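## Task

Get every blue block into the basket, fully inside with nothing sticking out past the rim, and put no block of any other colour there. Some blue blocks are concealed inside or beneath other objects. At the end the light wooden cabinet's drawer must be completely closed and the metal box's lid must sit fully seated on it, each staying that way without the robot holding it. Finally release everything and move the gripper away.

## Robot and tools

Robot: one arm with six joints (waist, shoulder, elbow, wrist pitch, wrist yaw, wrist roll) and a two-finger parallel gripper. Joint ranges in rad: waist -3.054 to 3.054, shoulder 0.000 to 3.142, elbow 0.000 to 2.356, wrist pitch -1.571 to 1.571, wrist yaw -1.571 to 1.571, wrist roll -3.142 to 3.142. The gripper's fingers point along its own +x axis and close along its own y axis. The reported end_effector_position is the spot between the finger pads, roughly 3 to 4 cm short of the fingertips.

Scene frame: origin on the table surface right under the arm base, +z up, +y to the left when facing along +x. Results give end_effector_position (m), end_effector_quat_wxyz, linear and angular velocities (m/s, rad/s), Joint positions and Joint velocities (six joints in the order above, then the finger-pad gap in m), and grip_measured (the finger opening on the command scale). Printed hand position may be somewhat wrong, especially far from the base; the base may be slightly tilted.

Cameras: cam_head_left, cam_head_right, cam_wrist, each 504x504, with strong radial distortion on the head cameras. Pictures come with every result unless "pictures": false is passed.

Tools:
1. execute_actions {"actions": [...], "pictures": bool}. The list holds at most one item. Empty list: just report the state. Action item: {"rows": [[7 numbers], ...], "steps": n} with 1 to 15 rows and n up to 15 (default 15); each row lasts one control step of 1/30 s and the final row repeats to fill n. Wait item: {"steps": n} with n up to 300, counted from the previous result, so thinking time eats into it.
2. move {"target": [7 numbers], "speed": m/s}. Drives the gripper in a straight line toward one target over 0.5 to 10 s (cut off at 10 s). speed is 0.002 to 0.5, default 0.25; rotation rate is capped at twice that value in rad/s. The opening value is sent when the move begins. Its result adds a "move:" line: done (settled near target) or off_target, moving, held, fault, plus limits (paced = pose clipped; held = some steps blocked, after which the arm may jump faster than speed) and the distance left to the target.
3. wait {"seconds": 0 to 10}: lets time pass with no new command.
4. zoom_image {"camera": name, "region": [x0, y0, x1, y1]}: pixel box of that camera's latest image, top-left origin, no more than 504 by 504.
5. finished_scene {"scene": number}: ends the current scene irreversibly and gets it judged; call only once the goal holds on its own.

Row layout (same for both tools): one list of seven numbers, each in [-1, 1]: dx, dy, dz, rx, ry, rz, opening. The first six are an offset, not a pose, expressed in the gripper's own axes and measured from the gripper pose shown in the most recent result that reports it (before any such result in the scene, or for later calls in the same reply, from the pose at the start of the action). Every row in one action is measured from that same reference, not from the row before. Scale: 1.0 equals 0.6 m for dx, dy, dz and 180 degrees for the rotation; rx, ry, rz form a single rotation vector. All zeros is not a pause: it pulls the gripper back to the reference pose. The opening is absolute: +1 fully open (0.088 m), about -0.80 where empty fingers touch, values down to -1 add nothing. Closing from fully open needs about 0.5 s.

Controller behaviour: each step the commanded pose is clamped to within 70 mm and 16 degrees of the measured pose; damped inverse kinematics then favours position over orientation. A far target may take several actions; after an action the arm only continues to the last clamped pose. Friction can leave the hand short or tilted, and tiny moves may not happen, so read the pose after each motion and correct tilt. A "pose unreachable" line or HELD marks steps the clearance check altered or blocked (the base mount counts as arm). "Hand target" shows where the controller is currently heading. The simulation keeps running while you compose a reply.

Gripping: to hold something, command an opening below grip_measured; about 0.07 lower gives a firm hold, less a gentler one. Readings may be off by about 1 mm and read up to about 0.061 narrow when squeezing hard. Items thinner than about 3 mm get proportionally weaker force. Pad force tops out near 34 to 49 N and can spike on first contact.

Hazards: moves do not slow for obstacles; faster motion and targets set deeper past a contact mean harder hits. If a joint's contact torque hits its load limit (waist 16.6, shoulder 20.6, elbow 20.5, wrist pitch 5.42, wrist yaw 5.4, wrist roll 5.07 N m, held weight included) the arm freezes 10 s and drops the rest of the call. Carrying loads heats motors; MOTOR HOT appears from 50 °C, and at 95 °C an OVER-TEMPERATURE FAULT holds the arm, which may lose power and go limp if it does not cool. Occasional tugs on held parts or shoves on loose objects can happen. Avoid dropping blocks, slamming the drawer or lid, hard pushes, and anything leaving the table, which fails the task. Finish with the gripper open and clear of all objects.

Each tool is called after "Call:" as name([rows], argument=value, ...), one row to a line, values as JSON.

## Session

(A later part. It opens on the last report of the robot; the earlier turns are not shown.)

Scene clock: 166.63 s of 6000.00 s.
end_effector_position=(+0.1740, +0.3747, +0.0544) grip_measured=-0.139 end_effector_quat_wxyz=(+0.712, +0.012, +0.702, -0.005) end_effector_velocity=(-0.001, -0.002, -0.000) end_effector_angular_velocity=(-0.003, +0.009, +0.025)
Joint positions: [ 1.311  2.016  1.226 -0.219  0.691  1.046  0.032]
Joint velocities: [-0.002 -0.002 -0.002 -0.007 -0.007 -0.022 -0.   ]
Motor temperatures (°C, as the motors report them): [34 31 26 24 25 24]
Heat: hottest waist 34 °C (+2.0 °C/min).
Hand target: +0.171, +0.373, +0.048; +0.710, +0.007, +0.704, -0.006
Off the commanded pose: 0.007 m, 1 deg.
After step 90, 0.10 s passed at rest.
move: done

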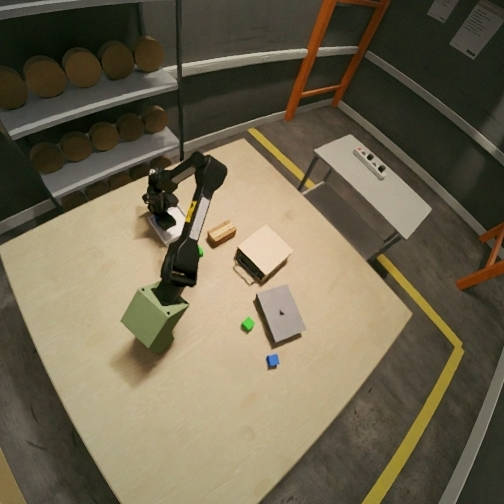

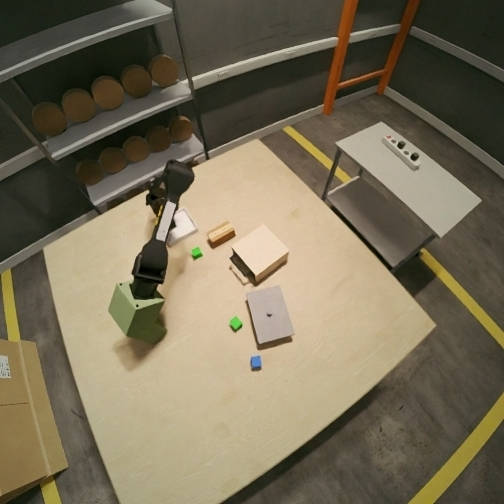

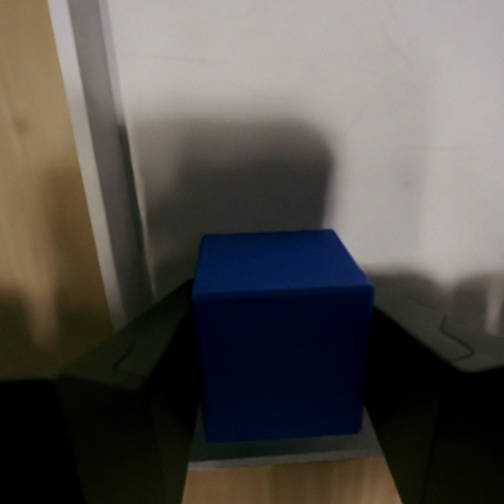

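Call:
execute_actions([
  {"rows": [[0, 0, 0, 0, 0, 0, 0.02]], "steps": 10},
], pictures=false)

Call:
move(target=[-0.13, -0.005, 0, 0, 0, 0, 0.02], speed=0.15)

Scene clock: 187.83 s of 6000.00 s.
end_effector_position=(+0.1741, +0.3749, +0.0544) grip_measured=-0.003 end_effector_quat_wxyz=(+0.712, +0.012, +0.702, -0.004) end_effector_velocity=(+0.001, -0.001, +0.001) end_effector_angular_velocity=(+0.000, +0.007, +0.007)
Joint positions: [ 1.311  2.016  1.226 -0.218  0.691  1.045  0.039]
Joint velocities: [-0.002 -0.007 -0.002 -0.007 -0.007 -0.007  0.008]
Motor temperatures (°C, as the motors report them): [35 31 26 25 25 24]
Heat: hottest waist 35 °C (+4.1 °C/min).
Hand target: +0.174, +0.375, +0.054; +0.712, +0.012, +0.702, -0.005
Off the commanded pose: 0.000 m, 0 deg.
Steps of this call (steps 1 to 90: nothing new was sent; then 17.87 s passed at rest; steps 91 to 100: all 10 steps of this action). Readings (end_effector_position):
91: (+0.1741, +0.3748, +0.0544)
92: (+0.1741, +0.3748, +0.0544)
94: (+0.1741, +0.3749, +0.0544)
98: (+0.1741, +0.3749, +0.0544)
100: the state above

Scene clock: 189.13 s of 6000.00 s.
end_effector_position=(+0.1704, +0.3703, +0.1277) grip_measured=+0.017 end_effector_quat_wxyz=(+0.711, +0.007, +0.703, -0.004) end_effector_velocity=(-0.001, -0.003, +0.005) end_effector_angular_velocity=(-0.007, +0.014, -0.002)
Joint positions: [ 1.444  1.85   1.213 -0.483  0.754  1.198  0.04 ]
Joint velocities: [ 0.007 -0.012  0.002 -0.037 -0.007  0.022 -0.   ]
Motor temperatures (°C, as the motors report them): [35 31 26 25 25 24]
Heat: hottest waist 35 °C (+4.1 °C/min).
Hand target: +0.173, +0.371, +0.132; +0.712, +0.012, +0.702, -0.004
Off the commanded pose: 0.005 m, 1 deg.
move: done

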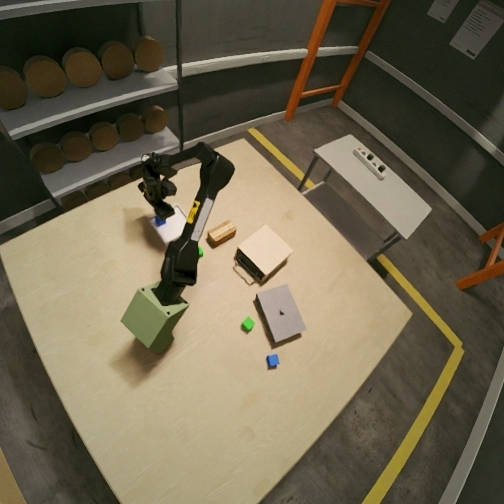

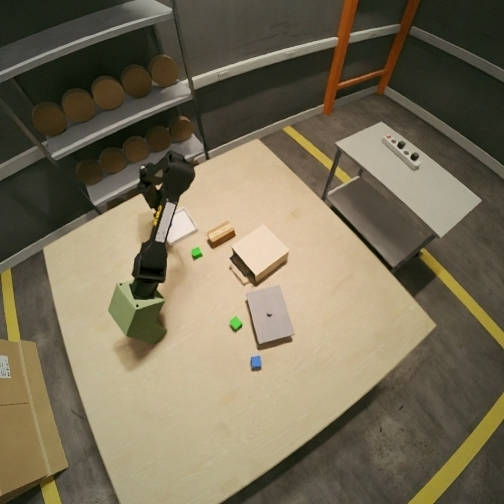

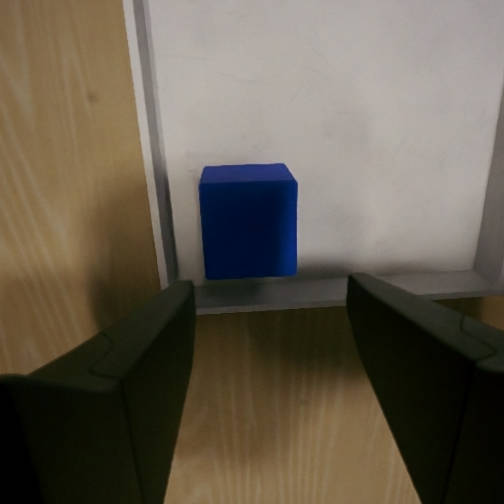

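Call:
move(target=[-0.04, -0.632, 0.253, 0.4694, 0, 0, -0.3], speed=0.25)

Scene clock: 197.50 s of 6000.00 s.
end_effector_position=(+0.3096, -0.0100, +0.1507) grip_measured=-0.297 end_effector_quat_wxyz=(+0.523, +0.481, +0.517, -0.477) end_effector_velocity=(+0.004, -0.001, +0.001) end_effector_angular_velocity=(+0.020, -0.013, -0.005)
Joint positions: [-0.14   1.028  0.667 -0.406 -0.327  1.412  0.024]
Joint velocities: [-0.022  0.007  0.007  0.007 -0.037 -0.007 -0.   ]
Motor temperatures (°C, as the motors report them): [35 31 26 25 25 24]
Heat: hottest waist 35 °C (+4.0 °C/min).
Hand target: +0.312, -0.011, +0.150; +0.522, +0.481, +0.518, -0.477
Off the commanded pose: 0.007 m, 0 deg.
After step 90, 1.90 s passed at rest.
move: done

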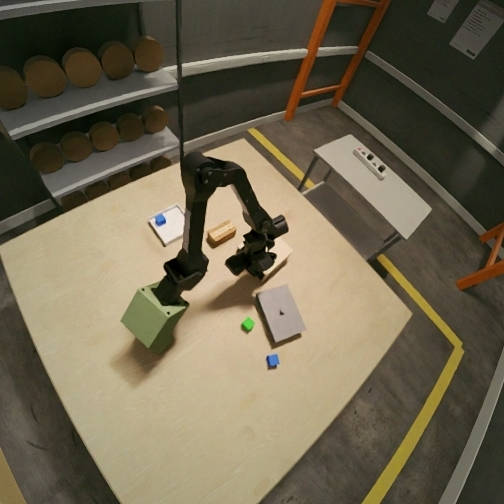

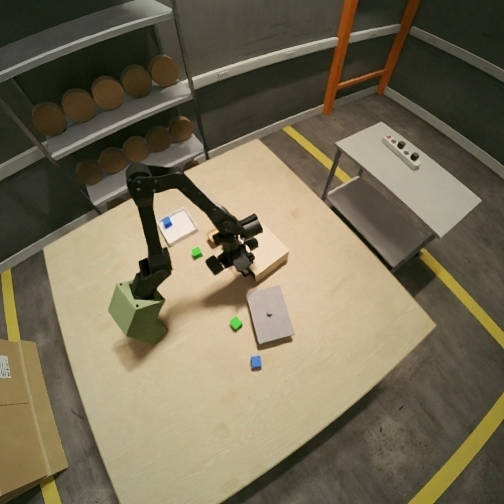

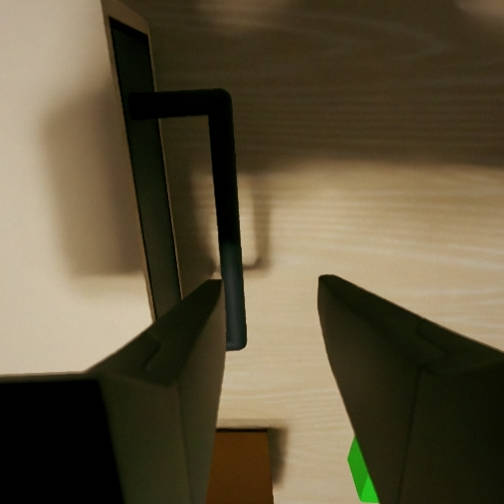

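Call:
move(target=[0.08, -0.004, -0.011, 0, 0, 0.064, -0.3], speed=0.12)

Scene clock: 213.93 s of 6000.00 s.
end_effector_position=(+0.3119, -0.0032, +0.1060) grip_measured=-0.297 end_effector_quat_wxyz=(+0.573, +0.532, +0.464, -0.417) end_effector_velocity=(-0.003, -0.001, -0.003) end_effector_angular_velocity=(-0.004, +0.003, -0.008)
Joint positions: [-0.051  1.139  0.447  0.164 -0.276  1.529  0.024]
Joint velocities: [ 0.002  0.012 -0.012  0.022  0.007  0.007 -0.   ]
Motor temperatures (°C, as the motors report them): [33 31 27 24 25 24]
Heat: hottest waist 33 °C (+1.0 °C/min).
Hand target: +0.308, -0.004, +0.103; +0.568, +0.531, +0.466, -0.422
Off the commanded pose: 0.006 m, 1 deg.
After step 90, 12.13 s passed at rest.
move: done

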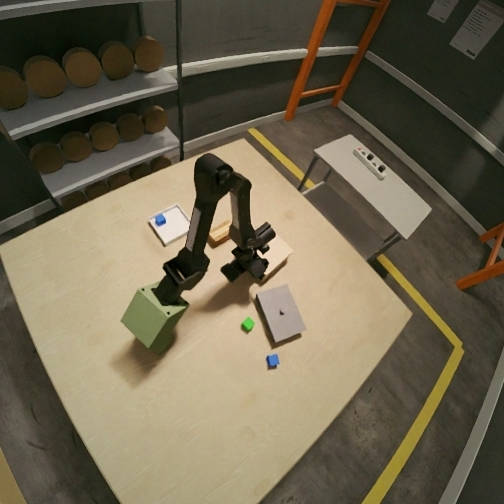

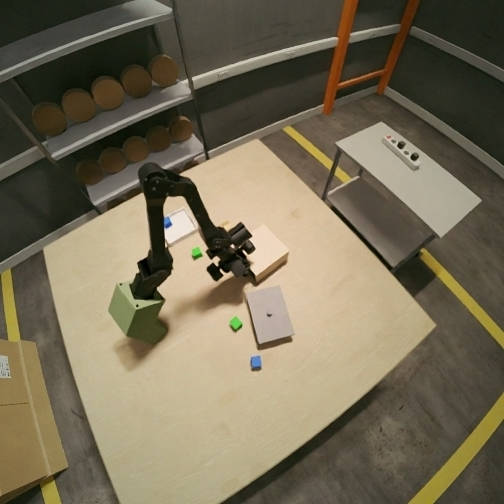

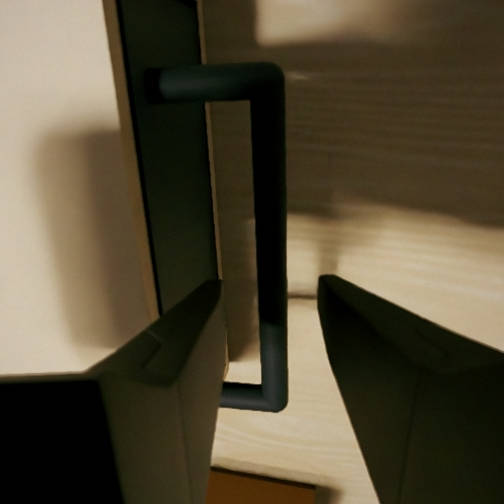

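Call:
move(target=[0.083, -0.012, 0, 0, 0, 0, -0.3], speed=0.06)

Scene clock: 220.10 s of 6000.00 s.
end_effector_position=(+0.3157, -0.0030, +0.0584) grip_measured=-0.297 end_effector_quat_wxyz=(+0.574, +0.532, +0.464, -0.416) end_effector_velocity=(-0.000, -0.000, -0.002) end_effector_angular_velocity=(+0.004, +0.002, +0.007)
Joint positions: [ 0.004  1.41   0.48   0.412 -0.229  1.554  0.024]
Joint velocities: [-0.002  0.012  0.002  0.007 -0.007 -0.007 -0.   ]
Motor temperatures (°C, as the motors report them): [32 30 27 25 25 24]
Heat: hottest waist 32 °C (-1.0 °C/min).
Hand target: +0.316, -0.003, +0.056; +0.572, +0.532, +0.464, -0.417
Off the commanded pose: 0.003 m, 0 deg.
After step 90, 1.90 s passed at rest.
move: done

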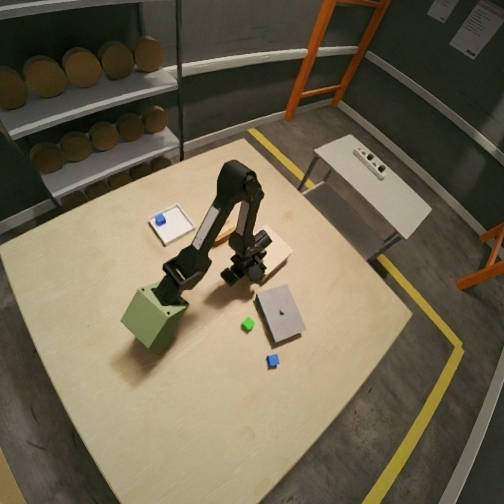

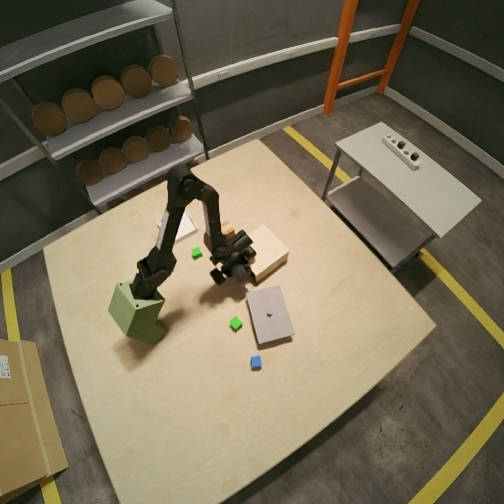

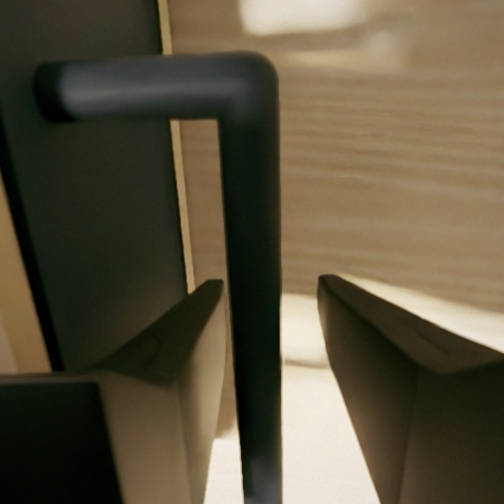

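Call:
execute_actions([
  {"rows": [[0, 0, 0, 0, 0, 0, -0.5],[0, 0, 0, 0, 0, 0, -0.55],[0, 0, 0, 0, 0, 0, -0.6],[0, 0, 0, 0, 0, 0, -0.65],[0, 0, 0, 0, 0, 0, -0.7],[0, 0, 0, 0, 0, 0, -0.75],[0, 0, 0, 0, 0, 0, -0.8]], "steps": 15},
], pictures=false)

Scene clock: 229.57 s of 6000.00 s.
end_effector_position=(+0.3173, -0.0029, +0.0583) grip_measured=-0.750 end_effector_quat_wxyz=(+0.575, +0.532, +0.464, -0.414) end_effector_velocity=(-0.002, +0.002, +0.000) end_effector_angular_velocity=(+0.018, +0.008, +0.009)
Joint positions: [ 0.004  1.411  0.483  0.415 -0.229  1.553  0.002]
Joint velocities: [-0.002 -0.002 -0.002 -0.007 -0.022 -0.007  0.   ]
Motor temperatures (°C, as the motors report them): [32 30 26 25 25 24]
Heat: hottest waist 32 °C (-2.0 °C/min).
Hand target: +0.316, -0.003, +0.058; +0.574, +0.532, +0.464, -0.416
Off the commanded pose: 0.002 m, 0 deg.
Steps of this call (steps 1 to 90: nothing new was sent; then 5.97 s passed at rest; steps 91 to 105: all 15 steps of this action). Readings (end_effector_position):
91: (+0.3158, -0.0029, +0.0581)
92: (+0.3158, -0.0029, +0.0581)
94: (+0.3158, -0.0029, +0.0581)
98: (+0.3169, -0.0029, +0.0583)
105: the state above

Call:
move(target=[-0.034, -0.146, -0.0016, 0, 0, 0, -0.85], speed=0.06)

Scene clock: 238.07 s of 6000.00 s.
end_effector_position=(+0.2345, -0.0095, +0.0583) grip_measured=-0.750 end_effector_quat_wxyz=(+0.579, +0.534, +0.459, -0.411) end_effector_velocity=(-0.000, +0.000, +0.000) end_effector_angular_velocity=(+0.004, -0.017, +0.011)
Joint positions: [-0.02   1.518  0.157  0.857 -0.248  1.543  0.002]
Joint velocities: [-0.002  0.022 -0.012  0.051 -0.007 -0.007 -0.   ]
Motor temperatures (°C, as the motors report them): [31 30 26 25 25 24]
Heat: hottest waist 31 °C (-4.0 °C/min).
Hand target: +0.228, -0.010, +0.058; +0.575, +0.532, +0.464, -0.414
Off the commanded pose: 0.007 m, 1 deg.
After step 90, 3.67 s passed at rest.
move: done

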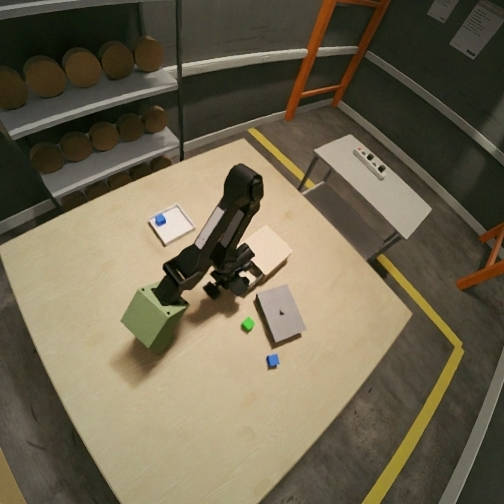

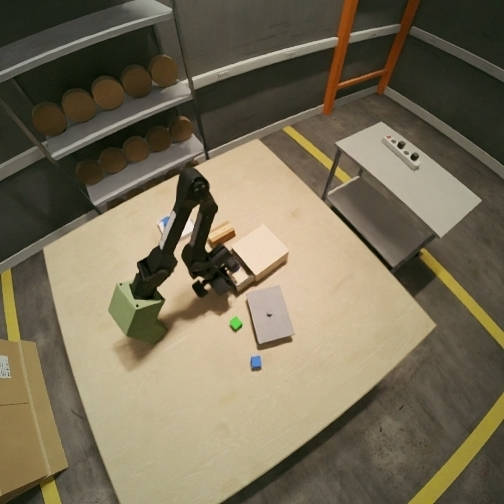

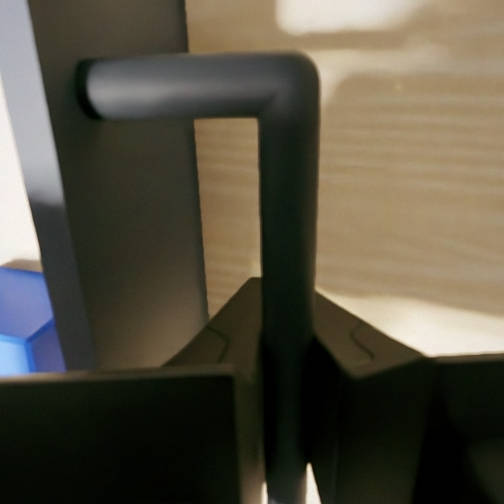

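Call:
move(target=[-0.007, -0.03, 0, 0, 0, 0, -0.85], speed=0.04)

Call:
execute_actions([
  {"rows": [[0, 0, 0, 0, 0, 0, -0.3]], "steps": 12},
], pictures=false)

Call:
move(target=[-0.08, 0.02, 0, 0, 0, 0, -0.3], speed=0.1)

Scene clock: 244.47 s of 6000.00 s.
end_effector_position=(+0.2235, -0.0107, +0.0578) grip_measured=-0.750 end_effector_quat_wxyz=(+0.583, +0.537, +0.455, -0.406) end_effector_velocity=(-0.006, +0.000, -0.001) end_effector_angular_velocity=(-0.000, +0.007, +0.020)
Joint positions: [-0.025  1.594  0.11   0.996 -0.251  1.543  0.002]
Joint velocities: [-0.002  0.032 -0.012  0.037 -0.007 -0.022 -0.   ]
Motor temperatures (°C, as the motors report them): [31 30 26 25 25 24]
Heat: hottest waist 31 °C (-4.0 °C/min).
Hand target: +0.216, -0.011, +0.058; +0.579, +0.534, +0.459, -0.411
Off the commanded pose: 0.007 m, 1 deg.
After step 90, 2.63 s passed at rest.
move: done

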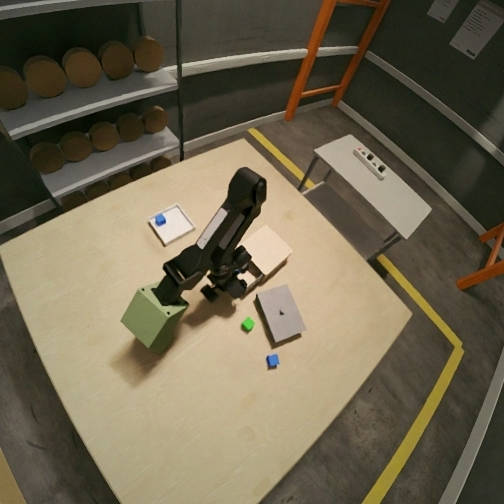

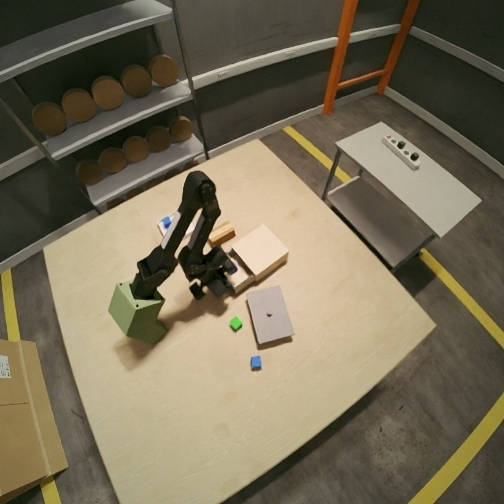

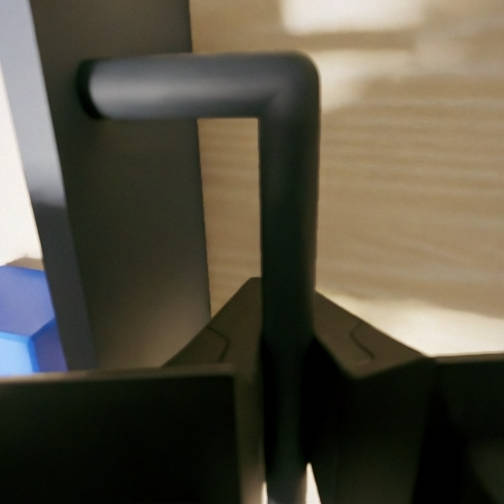

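Scene clock: 244.87 s of 6000.00 s.
end_effector_position=(+0.2235, -0.0107, +0.0578) grip_measured=-0.327 end_effector_quat_wxyz=(+0.583, +0.537, +0.455, -0.406) end_effector_velocity=(-0.001, +0.001, +0.001) end_effector_angular_velocity=(-0.000, +0.002, +0.021)
Joint positions: [-0.025  1.594  0.11   0.997 -0.251  1.543  0.023]
Joint velocities: [-0.002 -0.007 -0.002 -0.007 -0.007 -0.022  0.01 ]
Motor temperatures (°C, as the motors report them): [31 30 26 25 25 24]
Heat: hottest waist 31 °C (-4.1 °C/min).
Hand target: +0.223, -0.011, +0.058; +0.583, +0.537, +0.455, -0.406
Off the commanded pose: 0.000 m, 0 deg.
Steps of this call (steps 1 to 12: all 12 steps of this action). Readings (end_effector_position):
1: (+0.2235, -0.0107, +0.0578)
2: (+0.2235, -0.0107, +0.0578)
4: (+0.2235, -0.0107, +0.0578)
8: (+0.2235, -0.0107, +0.0578)
12: the state above

Scene clock: 246.20 s of 6000.00 s.
end_effector_position=(+0.2193, -0.0104, +0.1053) grip_measured=-0.303 end_effector_quat_wxyz=(+0.580, +0.537, +0.456, -0.409) end_effector_velocity=(-0.003, -0.001, +0.003) end_effector_angular_velocity=(-0.002, +0.033, -0.010)
Joint positions: [-0.111  1.054  0.053  0.495 -0.326  1.504  0.024]
Joint velocities: [-0.012 -0.056  0.017 -0.11  -0.007 -0.007 -0.   ]
Motor temperatures (°C, as the motors report them): [31 30 26 25 25 24]
Heat: hottest waist 31 °C (-4.0 °C/min).
Hand target: +0.222, -0.011, +0.107; +0.583, +0.537, +0.455, -0.406
Off the commanded pose: 0.004 m, 0 deg.
move: done

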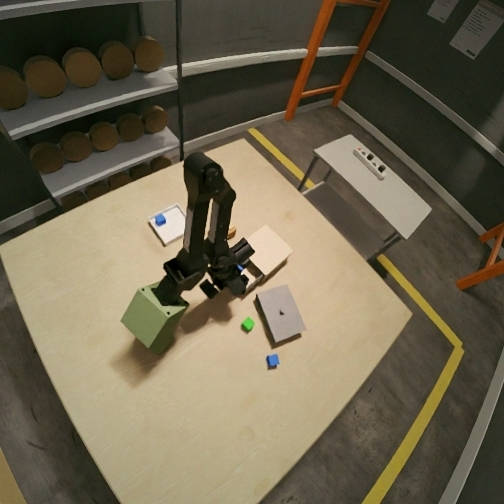

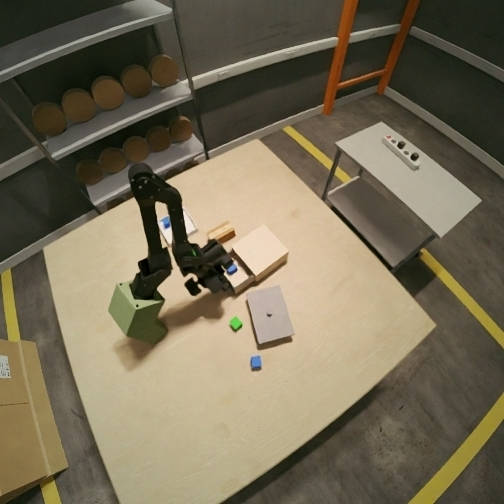

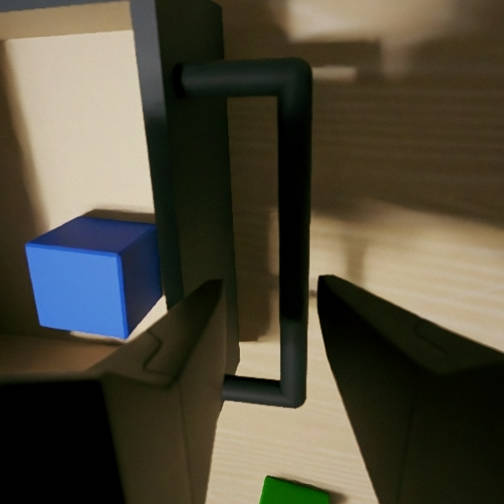

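Call:
move(target=[0.011, 0.082, 0, 0, 0, 0, 0.2], speed=0.15)

Scene clock: 265.70 s of 6000.00 s.
end_effector_position=(+0.2664, -0.0065, +0.1118) grip_measured=+0.196 end_effector_quat_wxyz=(+0.581, +0.537, +0.456, -0.408) end_effector_velocity=(+0.004, +0.003, +0.001) end_effector_angular_velocity=(+0.011, +0.004, +0.013)
Joint positions: [-0.083  1.028  0.238  0.29  -0.303  1.516  0.049]
Joint velocities: [ 0.007 -0.002  0.017 -0.022 -0.007 -0.007  0.   ]
Motor temperatures (°C, as the motors report them): [30 30 26 25 25 24]
Heat: hottest waist 30 °C (-4.1 °C/min).
Hand target: +0.268, -0.006, +0.111; +0.580, +0.537, +0.456, -0.409
Off the commanded pose: 0.002 m, 0 deg.
After step 90, 15.63 s passed at rest.
move: done

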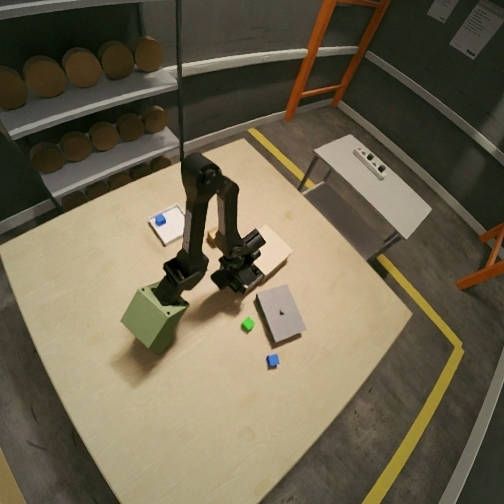

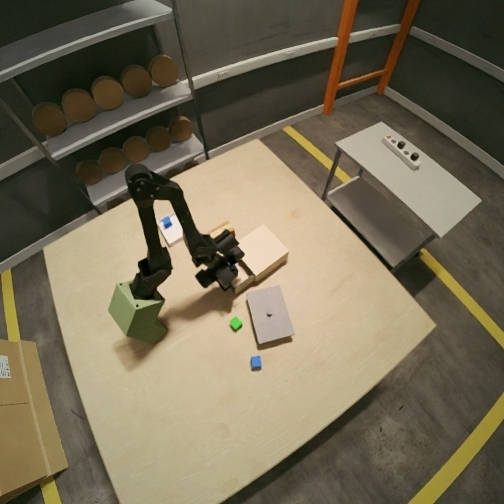

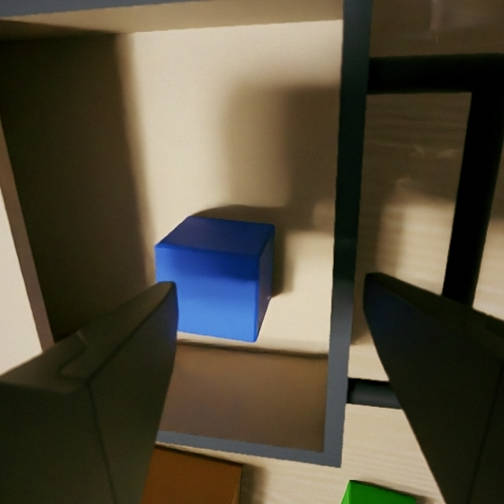

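Call:
move(target=[-0.007, 0.062, -0.0214, -0.4843, 0.0639, -0.0626, 0.2], speed=0.35)

Scene clock: 298.17 s of 6000.00 s.
end_effector_position=(+0.2987, +0.0093, +0.1267) grip_measured=+0.197 end_effector_quat_wxyz=(+0.709, -0.016, +0.705, +0.018) end_effector_velocity=(-0.001, +0.002, -0.000) end_effector_angular_velocity=(+0.009, +0.008, +0.022)
Joint positions: [-0.009  1.069  0.6   -0.278 -0.236 -0.032  0.049]
Joint velocities: [ 0.002  0.002  0.002 -0.007 -0.007 -0.022 -0.   ]
Motor temperatures (°C, as the motors report them): [30 29 26 25 25 24]
Heat: hottest waist 30 °C (-1.0 °C/min).
Hand target: +0.300, +0.009, +0.126; +0.707, -0.019, +0.707, +0.020
Off the commanded pose: 0.002 m, 0 deg.
After step 90, 26.70 s passed at rest.
move: done

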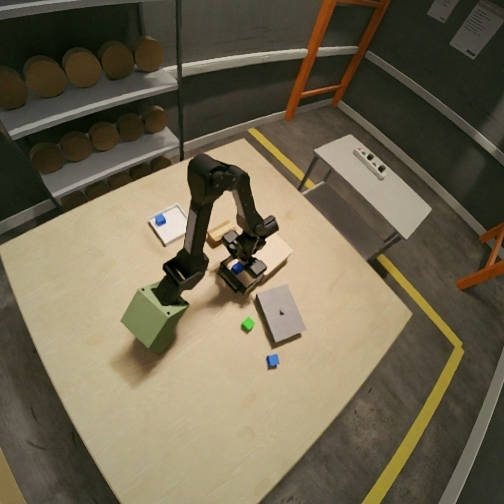

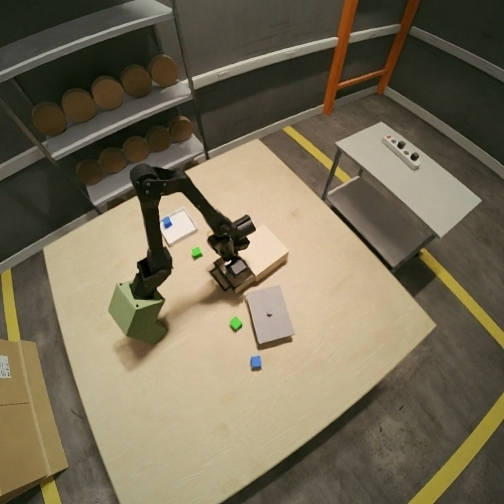

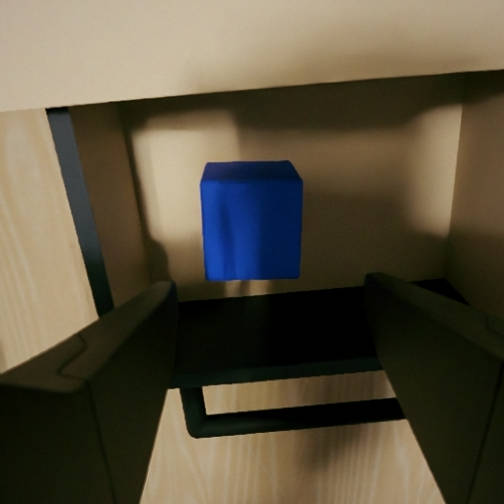

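Call:
move(target=[0.118, 0.004, 0.004, 0.008, 0, 0, 0.2], speed=0.08)

Scene clock: 305.27 s of 6000.00 s.
end_effector_position=(+0.3011, +0.0122, +0.0586) grip_measured=+0.197 end_effector_quat_wxyz=(+0.710, -0.007, +0.704, +0.010) end_effector_velocity=(-0.007, -0.003, -0.004) end_effector_angular_velocity=(-0.011, +0.025, +0.001)
Joint positions: [ 0.068  1.386  0.608  0.044 -0.18   0.043  0.049]
Joint velocities: [-0.002  0.017 -0.002 -0.007  0.007 -0.007 -0.   ]
Motor temperatures (°C, as the motors report them): [30 29 26 25 25 24]
Heat: hottest waist 30 °C (-1.0 °C/min).
Hand target: +0.302, +0.012, +0.056; +0.709, -0.007, +0.705, +0.009
Off the commanded pose: 0.003 m, 0 deg.
After step 90, 2.73 s passed at rest.
move: done

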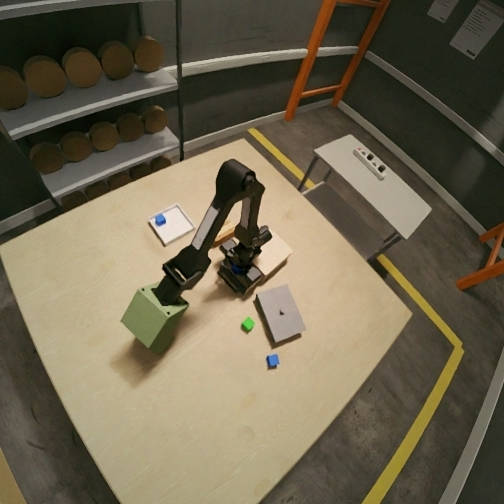

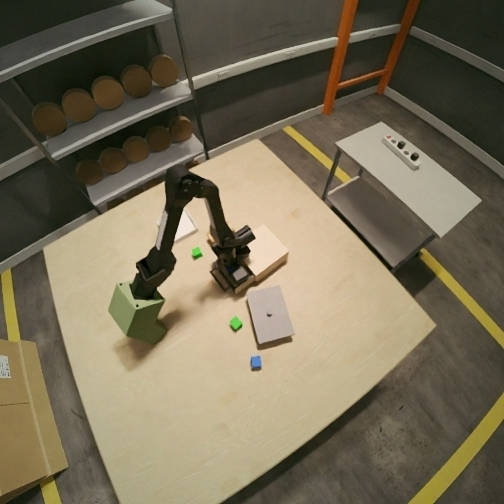

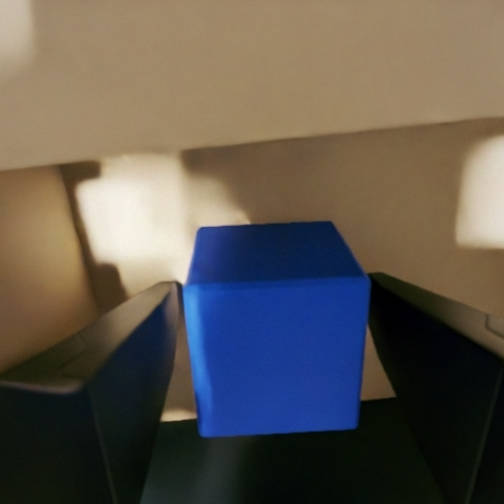

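Call:
execute_actions([
  {"rows": [[0, 0, 0, 0, 0, 0, -0.25]], "steps": 12},
], pictures=false)

Call:
move(target=[-0.125, 0, 0, 0, 0, 0, -0.25], speed=0.15)

Scene clock: 310.87 s of 6000.00 s.
end_effector_position=(+0.3012, +0.0121, +0.0583) grip_measured=-0.140 end_effector_quat_wxyz=(+0.710, -0.007, +0.704, +0.010) end_effector_velocity=(-0.002, +0.002, +0.000) end_effector_angular_velocity=(+0.020, +0.008, -0.010)
Joint positions: [ 0.068  1.387  0.609  0.046 -0.18   0.044  0.032]
Joint velocities: [-0.002 -0.002 -0.002 -0.007 -0.022  0.007 -0.   ]
Motor temperatures (°C, as the motors report them): [30 29 26 25 25 24]
Heat: hottest waist 30 °C (-1.0 °C/min).
Hand target: +0.301, +0.012, +0.059; +0.710, -0.007, +0.704, +0.010
Off the commanded pose: 0.000 m, 0 deg.
Steps of this call (steps 1 to 90: nothing new was sent; then 2.20 s passed at rest; steps 91 to 102: all 12 steps of this action). Readings (end_effector_position):
91: (+0.3012, +0.0121, +0.0583)
92: (+0.3012, +0.0121, +0.0583)
94: (+0.3012, +0.0121, +0.0583)
98: (+0.3012, +0.0121, +0.0583)
102: the state above

Scene clock: 312.17 s of 6000.00 s.
end_effector_position=(+0.2954, +0.0111, +0.1292) grip_measured=-0.140 end_effector_quat_wxyz=(+0.704, -0.006, +0.710, +0.008) end_effector_velocity=(-0.000, -0.000, +0.004) end_effector_angular_velocity=(+0.002, +0.001, +0.031)
Joint positions: [-0.003  1.055  0.601 -0.305 -0.231 -0.003  0.032]
Joint velocities: [-0.007 -0.017  0.002 -0.022 -0.007 -0.037 -0.   ]
Motor temperatures (°C, as the motors report them): [30 29 26 25 25 24]
Heat: hottest waist 30 °C (-1.0 °C/min).
Hand target: +0.300, +0.012, +0.133; +0.710, -0.007, +0.704, +0.010
Off the commanded pose: 0.007 m, 1 deg.
move: done

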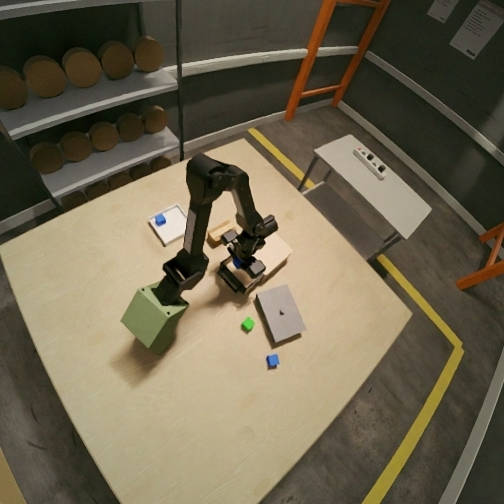

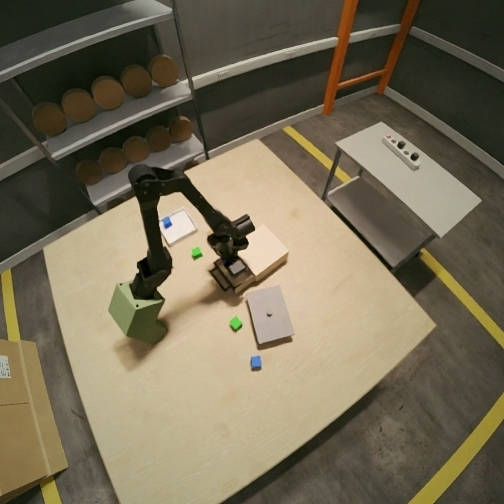

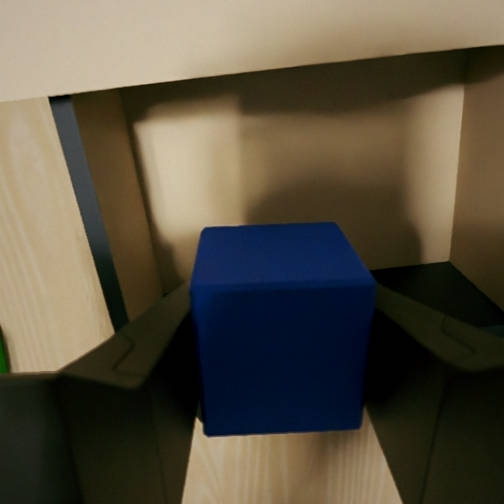

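Call:
move(target=[0.007, 0.603, -0.093, 0.006, 0, 0, -0.25], speed=0.25)

Scene clock: 319.17 s of 6000.00 s.
end_effector_position=(+0.2389, +0.3686, +0.1302) grip_measured=-0.140 end_effector_quat_wxyz=(+0.705, +0.004, +0.709, +0.003) end_effector_velocity=(+0.000, -0.001, +0.000) end_effector_angular_velocity=(-0.013, +0.014, +0.020)
Joint positions: [ 1.312  1.791  1.344 -0.576  0.674  1.034  0.032]
Joint velocities: [-0.002  0.007  0.022 -0.037 -0.007 -0.007 -0.   ]
Motor temperatures (°C, as the motors report them): [30 30 26 24 25 24]
Heat: hottest waist 30 °C (-1.0 °C/min).
Hand target: +0.237, +0.371, +0.129; +0.705, +0.003, +0.709, +0.002
Off the commanded pose: 0.008 m, 0 deg.
After step 90, 1.90 s passed at rest.
move: done

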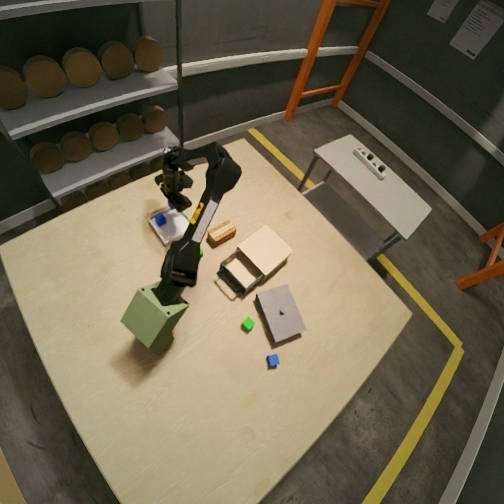

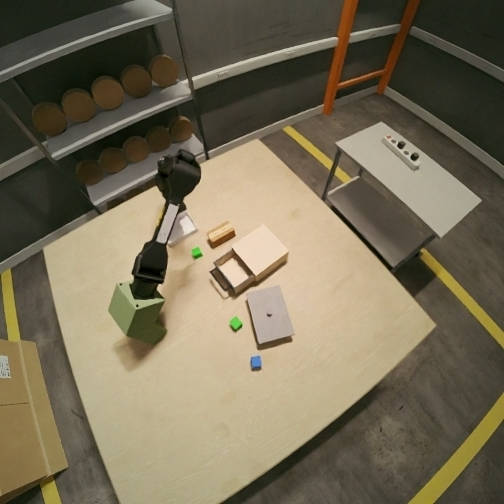

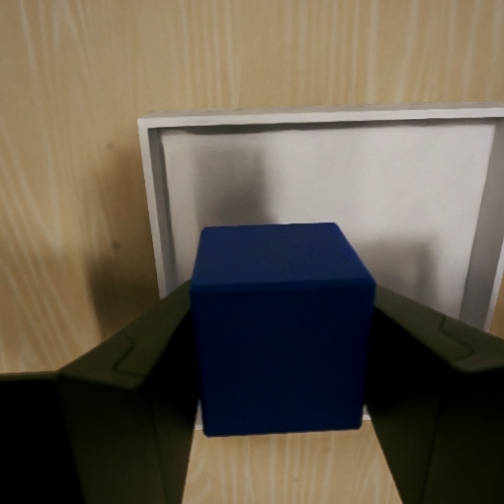

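Call:
move(target=[0.112, -0.004, -0.01, 0, 0, 0, -0.25], speed=0.1)

Call:
move(target=[0.028, 0.0, -0.003, 0, 0, 0, -0.25], speed=0.02)

Scene clock: 325.93 s of 6000.00 s.
end_effector_position=(+0.2374, +0.3689, +0.0683) grip_measured=-0.140 end_effector_quat_wxyz=(+0.708, +0.011, +0.706, +0.001) end_effector_velocity=(-0.001, +0.000, -0.002) end_effector_angular_velocity=(+0.004, +0.004, +0.019)
Joint positions: [ 1.214  1.916  1.317 -0.347  0.623  0.935  0.032]
Joint velocities: [-0.002  0.002 -0.002  0.007 -0.007 -0.022 -0.   ]
Motor temperatures (°C, as the motors report them): [31 30 27 24 25 24]
Heat: hottest waist 31 °C (+1.0 °C/min).
Hand target: +0.232, +0.367, +0.063; +0.705, +0.004, +0.709, +0.002
Off the commanded pose: 0.007 m, 1 deg.
After step 90, 2.67 s passed at rest.
move: done

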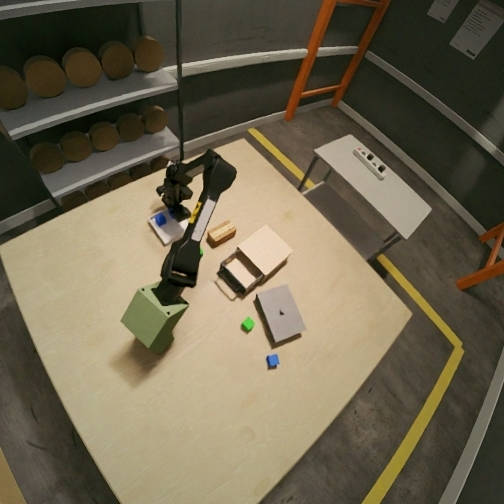

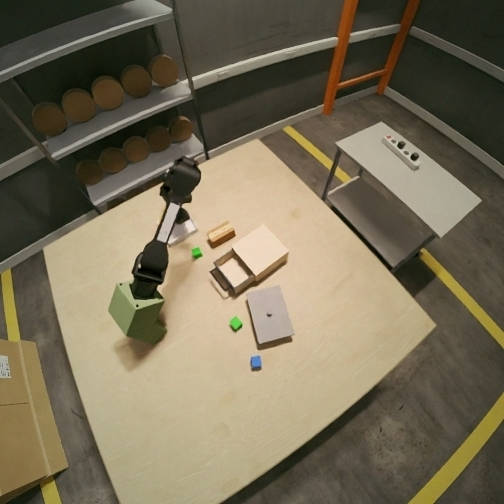

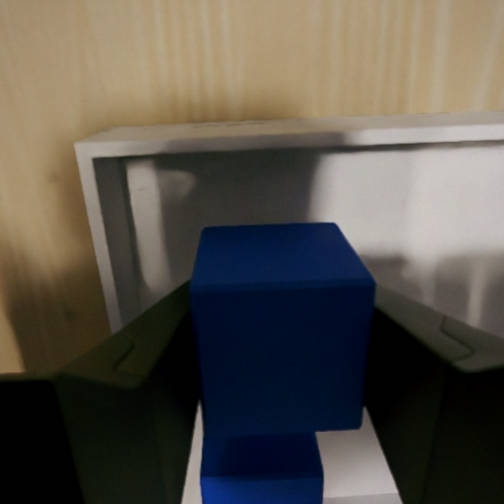

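Scene clock: 327.07 s of 6000.00 s.
end_effector_position=(+0.2378, +0.3686, +0.0553) grip_measured=-0.140 end_effector_quat_wxyz=(+0.710, +0.014, +0.704, -0.000) end_effector_velocity=(+0.001, +0.001, -0.000) end_effector_angular_velocity=(+0.007, +0.002, +0.002)
Joint positions: [ 1.194  1.945  1.317 -0.301  0.614  0.918  0.032]
Joint velocities: [-0.002 -0.002 -0.002  0.007 -0.007 -0.007 -0.   ]
Motor temperatures (°C, as the motors report them): [31 30 27 24 25 24]
Heat: hottest waist 31 °C (+1.0 °C/min).
Hand target: +0.236, +0.369, +0.052; +0.708, +0.011, +0.706, +0.001
Off the commanded pose: 0.004 m, 0 deg.
move: done

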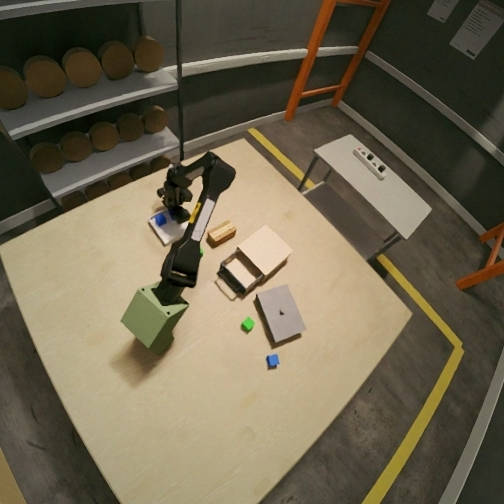

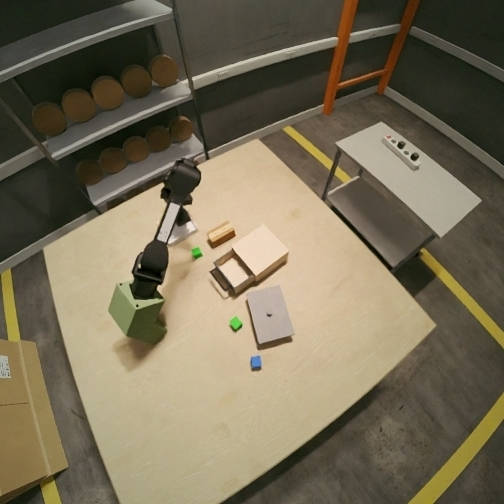

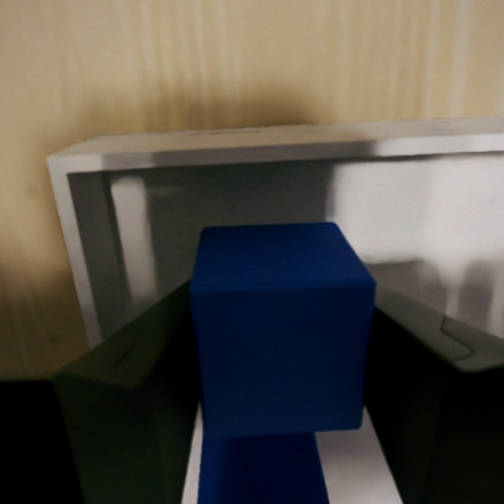

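Call:
execute_actions([
  {"rows": [[0.006,0,-0.003,0,0,0,-0.25],[0.007,0,-0.003,0,0,0,-0.25],[0.008,0,-0.003,0,0,0,-0.25],[0.009,0,-0.003,0,0,0,-0.25],[0.009,0,-0.003,0,0,0,-0.25],[0.009,0,-0.003,0,0,0,-0.25],[0.004,0,0,0,0,0,0.02]], "steps": 15},
], pictures=false)

Call:
move(target=[-0.13, -0.003, 0, 0, 0, 0, 0.02], speed=0.15)

Scene clock: 342.77 s of 6000.00 s.
end_effector_position=(+0.2392, +0.3696, +0.0549) grip_measured=-0.009 end_effector_quat_wxyz=(+0.712, +0.018, +0.702, -0.000) end_effector_velocity=(-0.003, -0.004, -0.000) end_effector_angular_velocity=(-0.011, +0.016, +0.019)
Joint positions: [ 1.193  1.946  1.317 -0.291  0.614  0.918  0.039]
Joint velocities: [-0.002 -0.002 -0.002 -0.022 -0.007 -0.007  0.011]
Motor temperatures (°C, as the motors report them): [33 31 27 24 25 24]
Heat: hottest waist 33 °C (+3.0 °C/min).
Hand target: +0.238, +0.369, +0.053; +0.710, +0.014, +0.704, -0.000
Off the commanded pose: 0.003 m, 1 deg.
Steps of this call (steps 1 to 90: nothing new was sent; then 12.20 s passed at rest; steps 91 to 105: all 15 steps of this action). Readings (end_effector_position):
91: (+0.2378, +0.3688, +0.0552)
92: (+0.2380, +0.3691, +0.0552)
94: (+0.2386, +0.3698, +0.0552)
98: (+0.2389, +0.3700, +0.0552)
105: the state above

Scene clock: 344.10 s of 6000.00 s.
end_effector_position=(+0.2362, +0.3660, +0.1280) grip_measured=+0.017 end_effector_quat_wxyz=(+0.710, +0.014, +0.704, +0.000) end_effector_velocity=(-0.002, +0.001, +0.006) end_effector_angular_velocity=(+0.008, +0.011, +0.020)
Joint positions: [ 1.312  1.779  1.304 -0.528  0.681  1.039  0.04 ]
Joint velocities: [ 0.012 -0.012  0.002 -0.022 -0.007 -0.007 -0.   ]
Motor temperatures (°C, as the motors report them): [33 31 27 24 25 24]
Heat: hottest waist 33 °C (+3.0 °C/min).
Hand target: +0.238, +0.365, +0.133; +0.711, +0.018, +0.703, -0.000
Off the commanded pose: 0.005 m, 1 deg.
move: done

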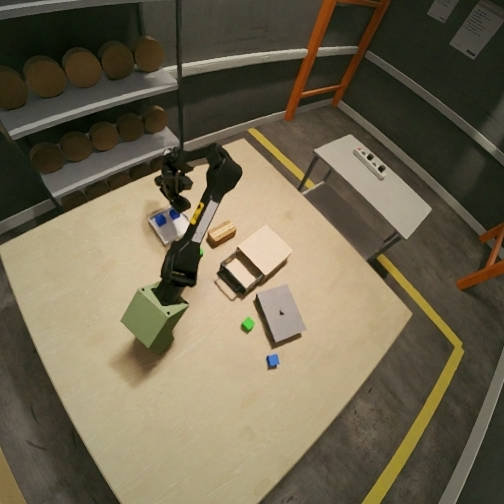

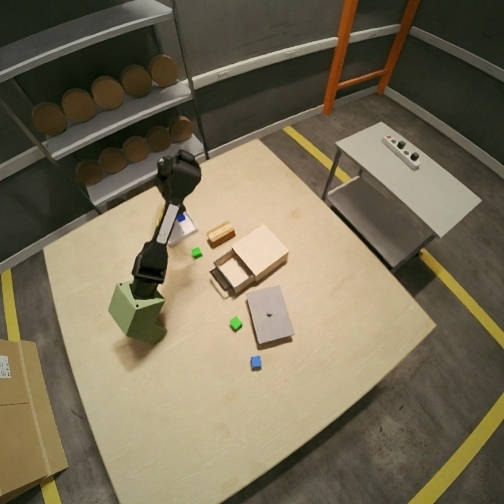

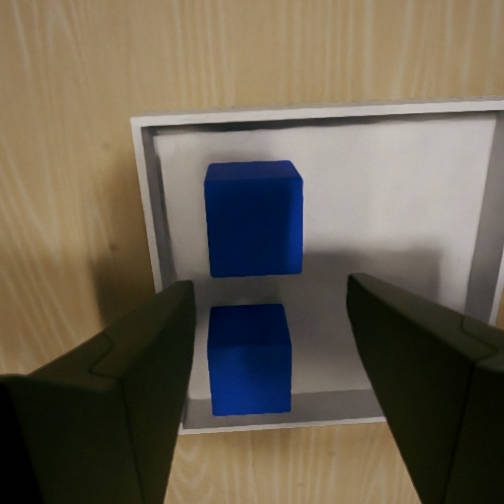

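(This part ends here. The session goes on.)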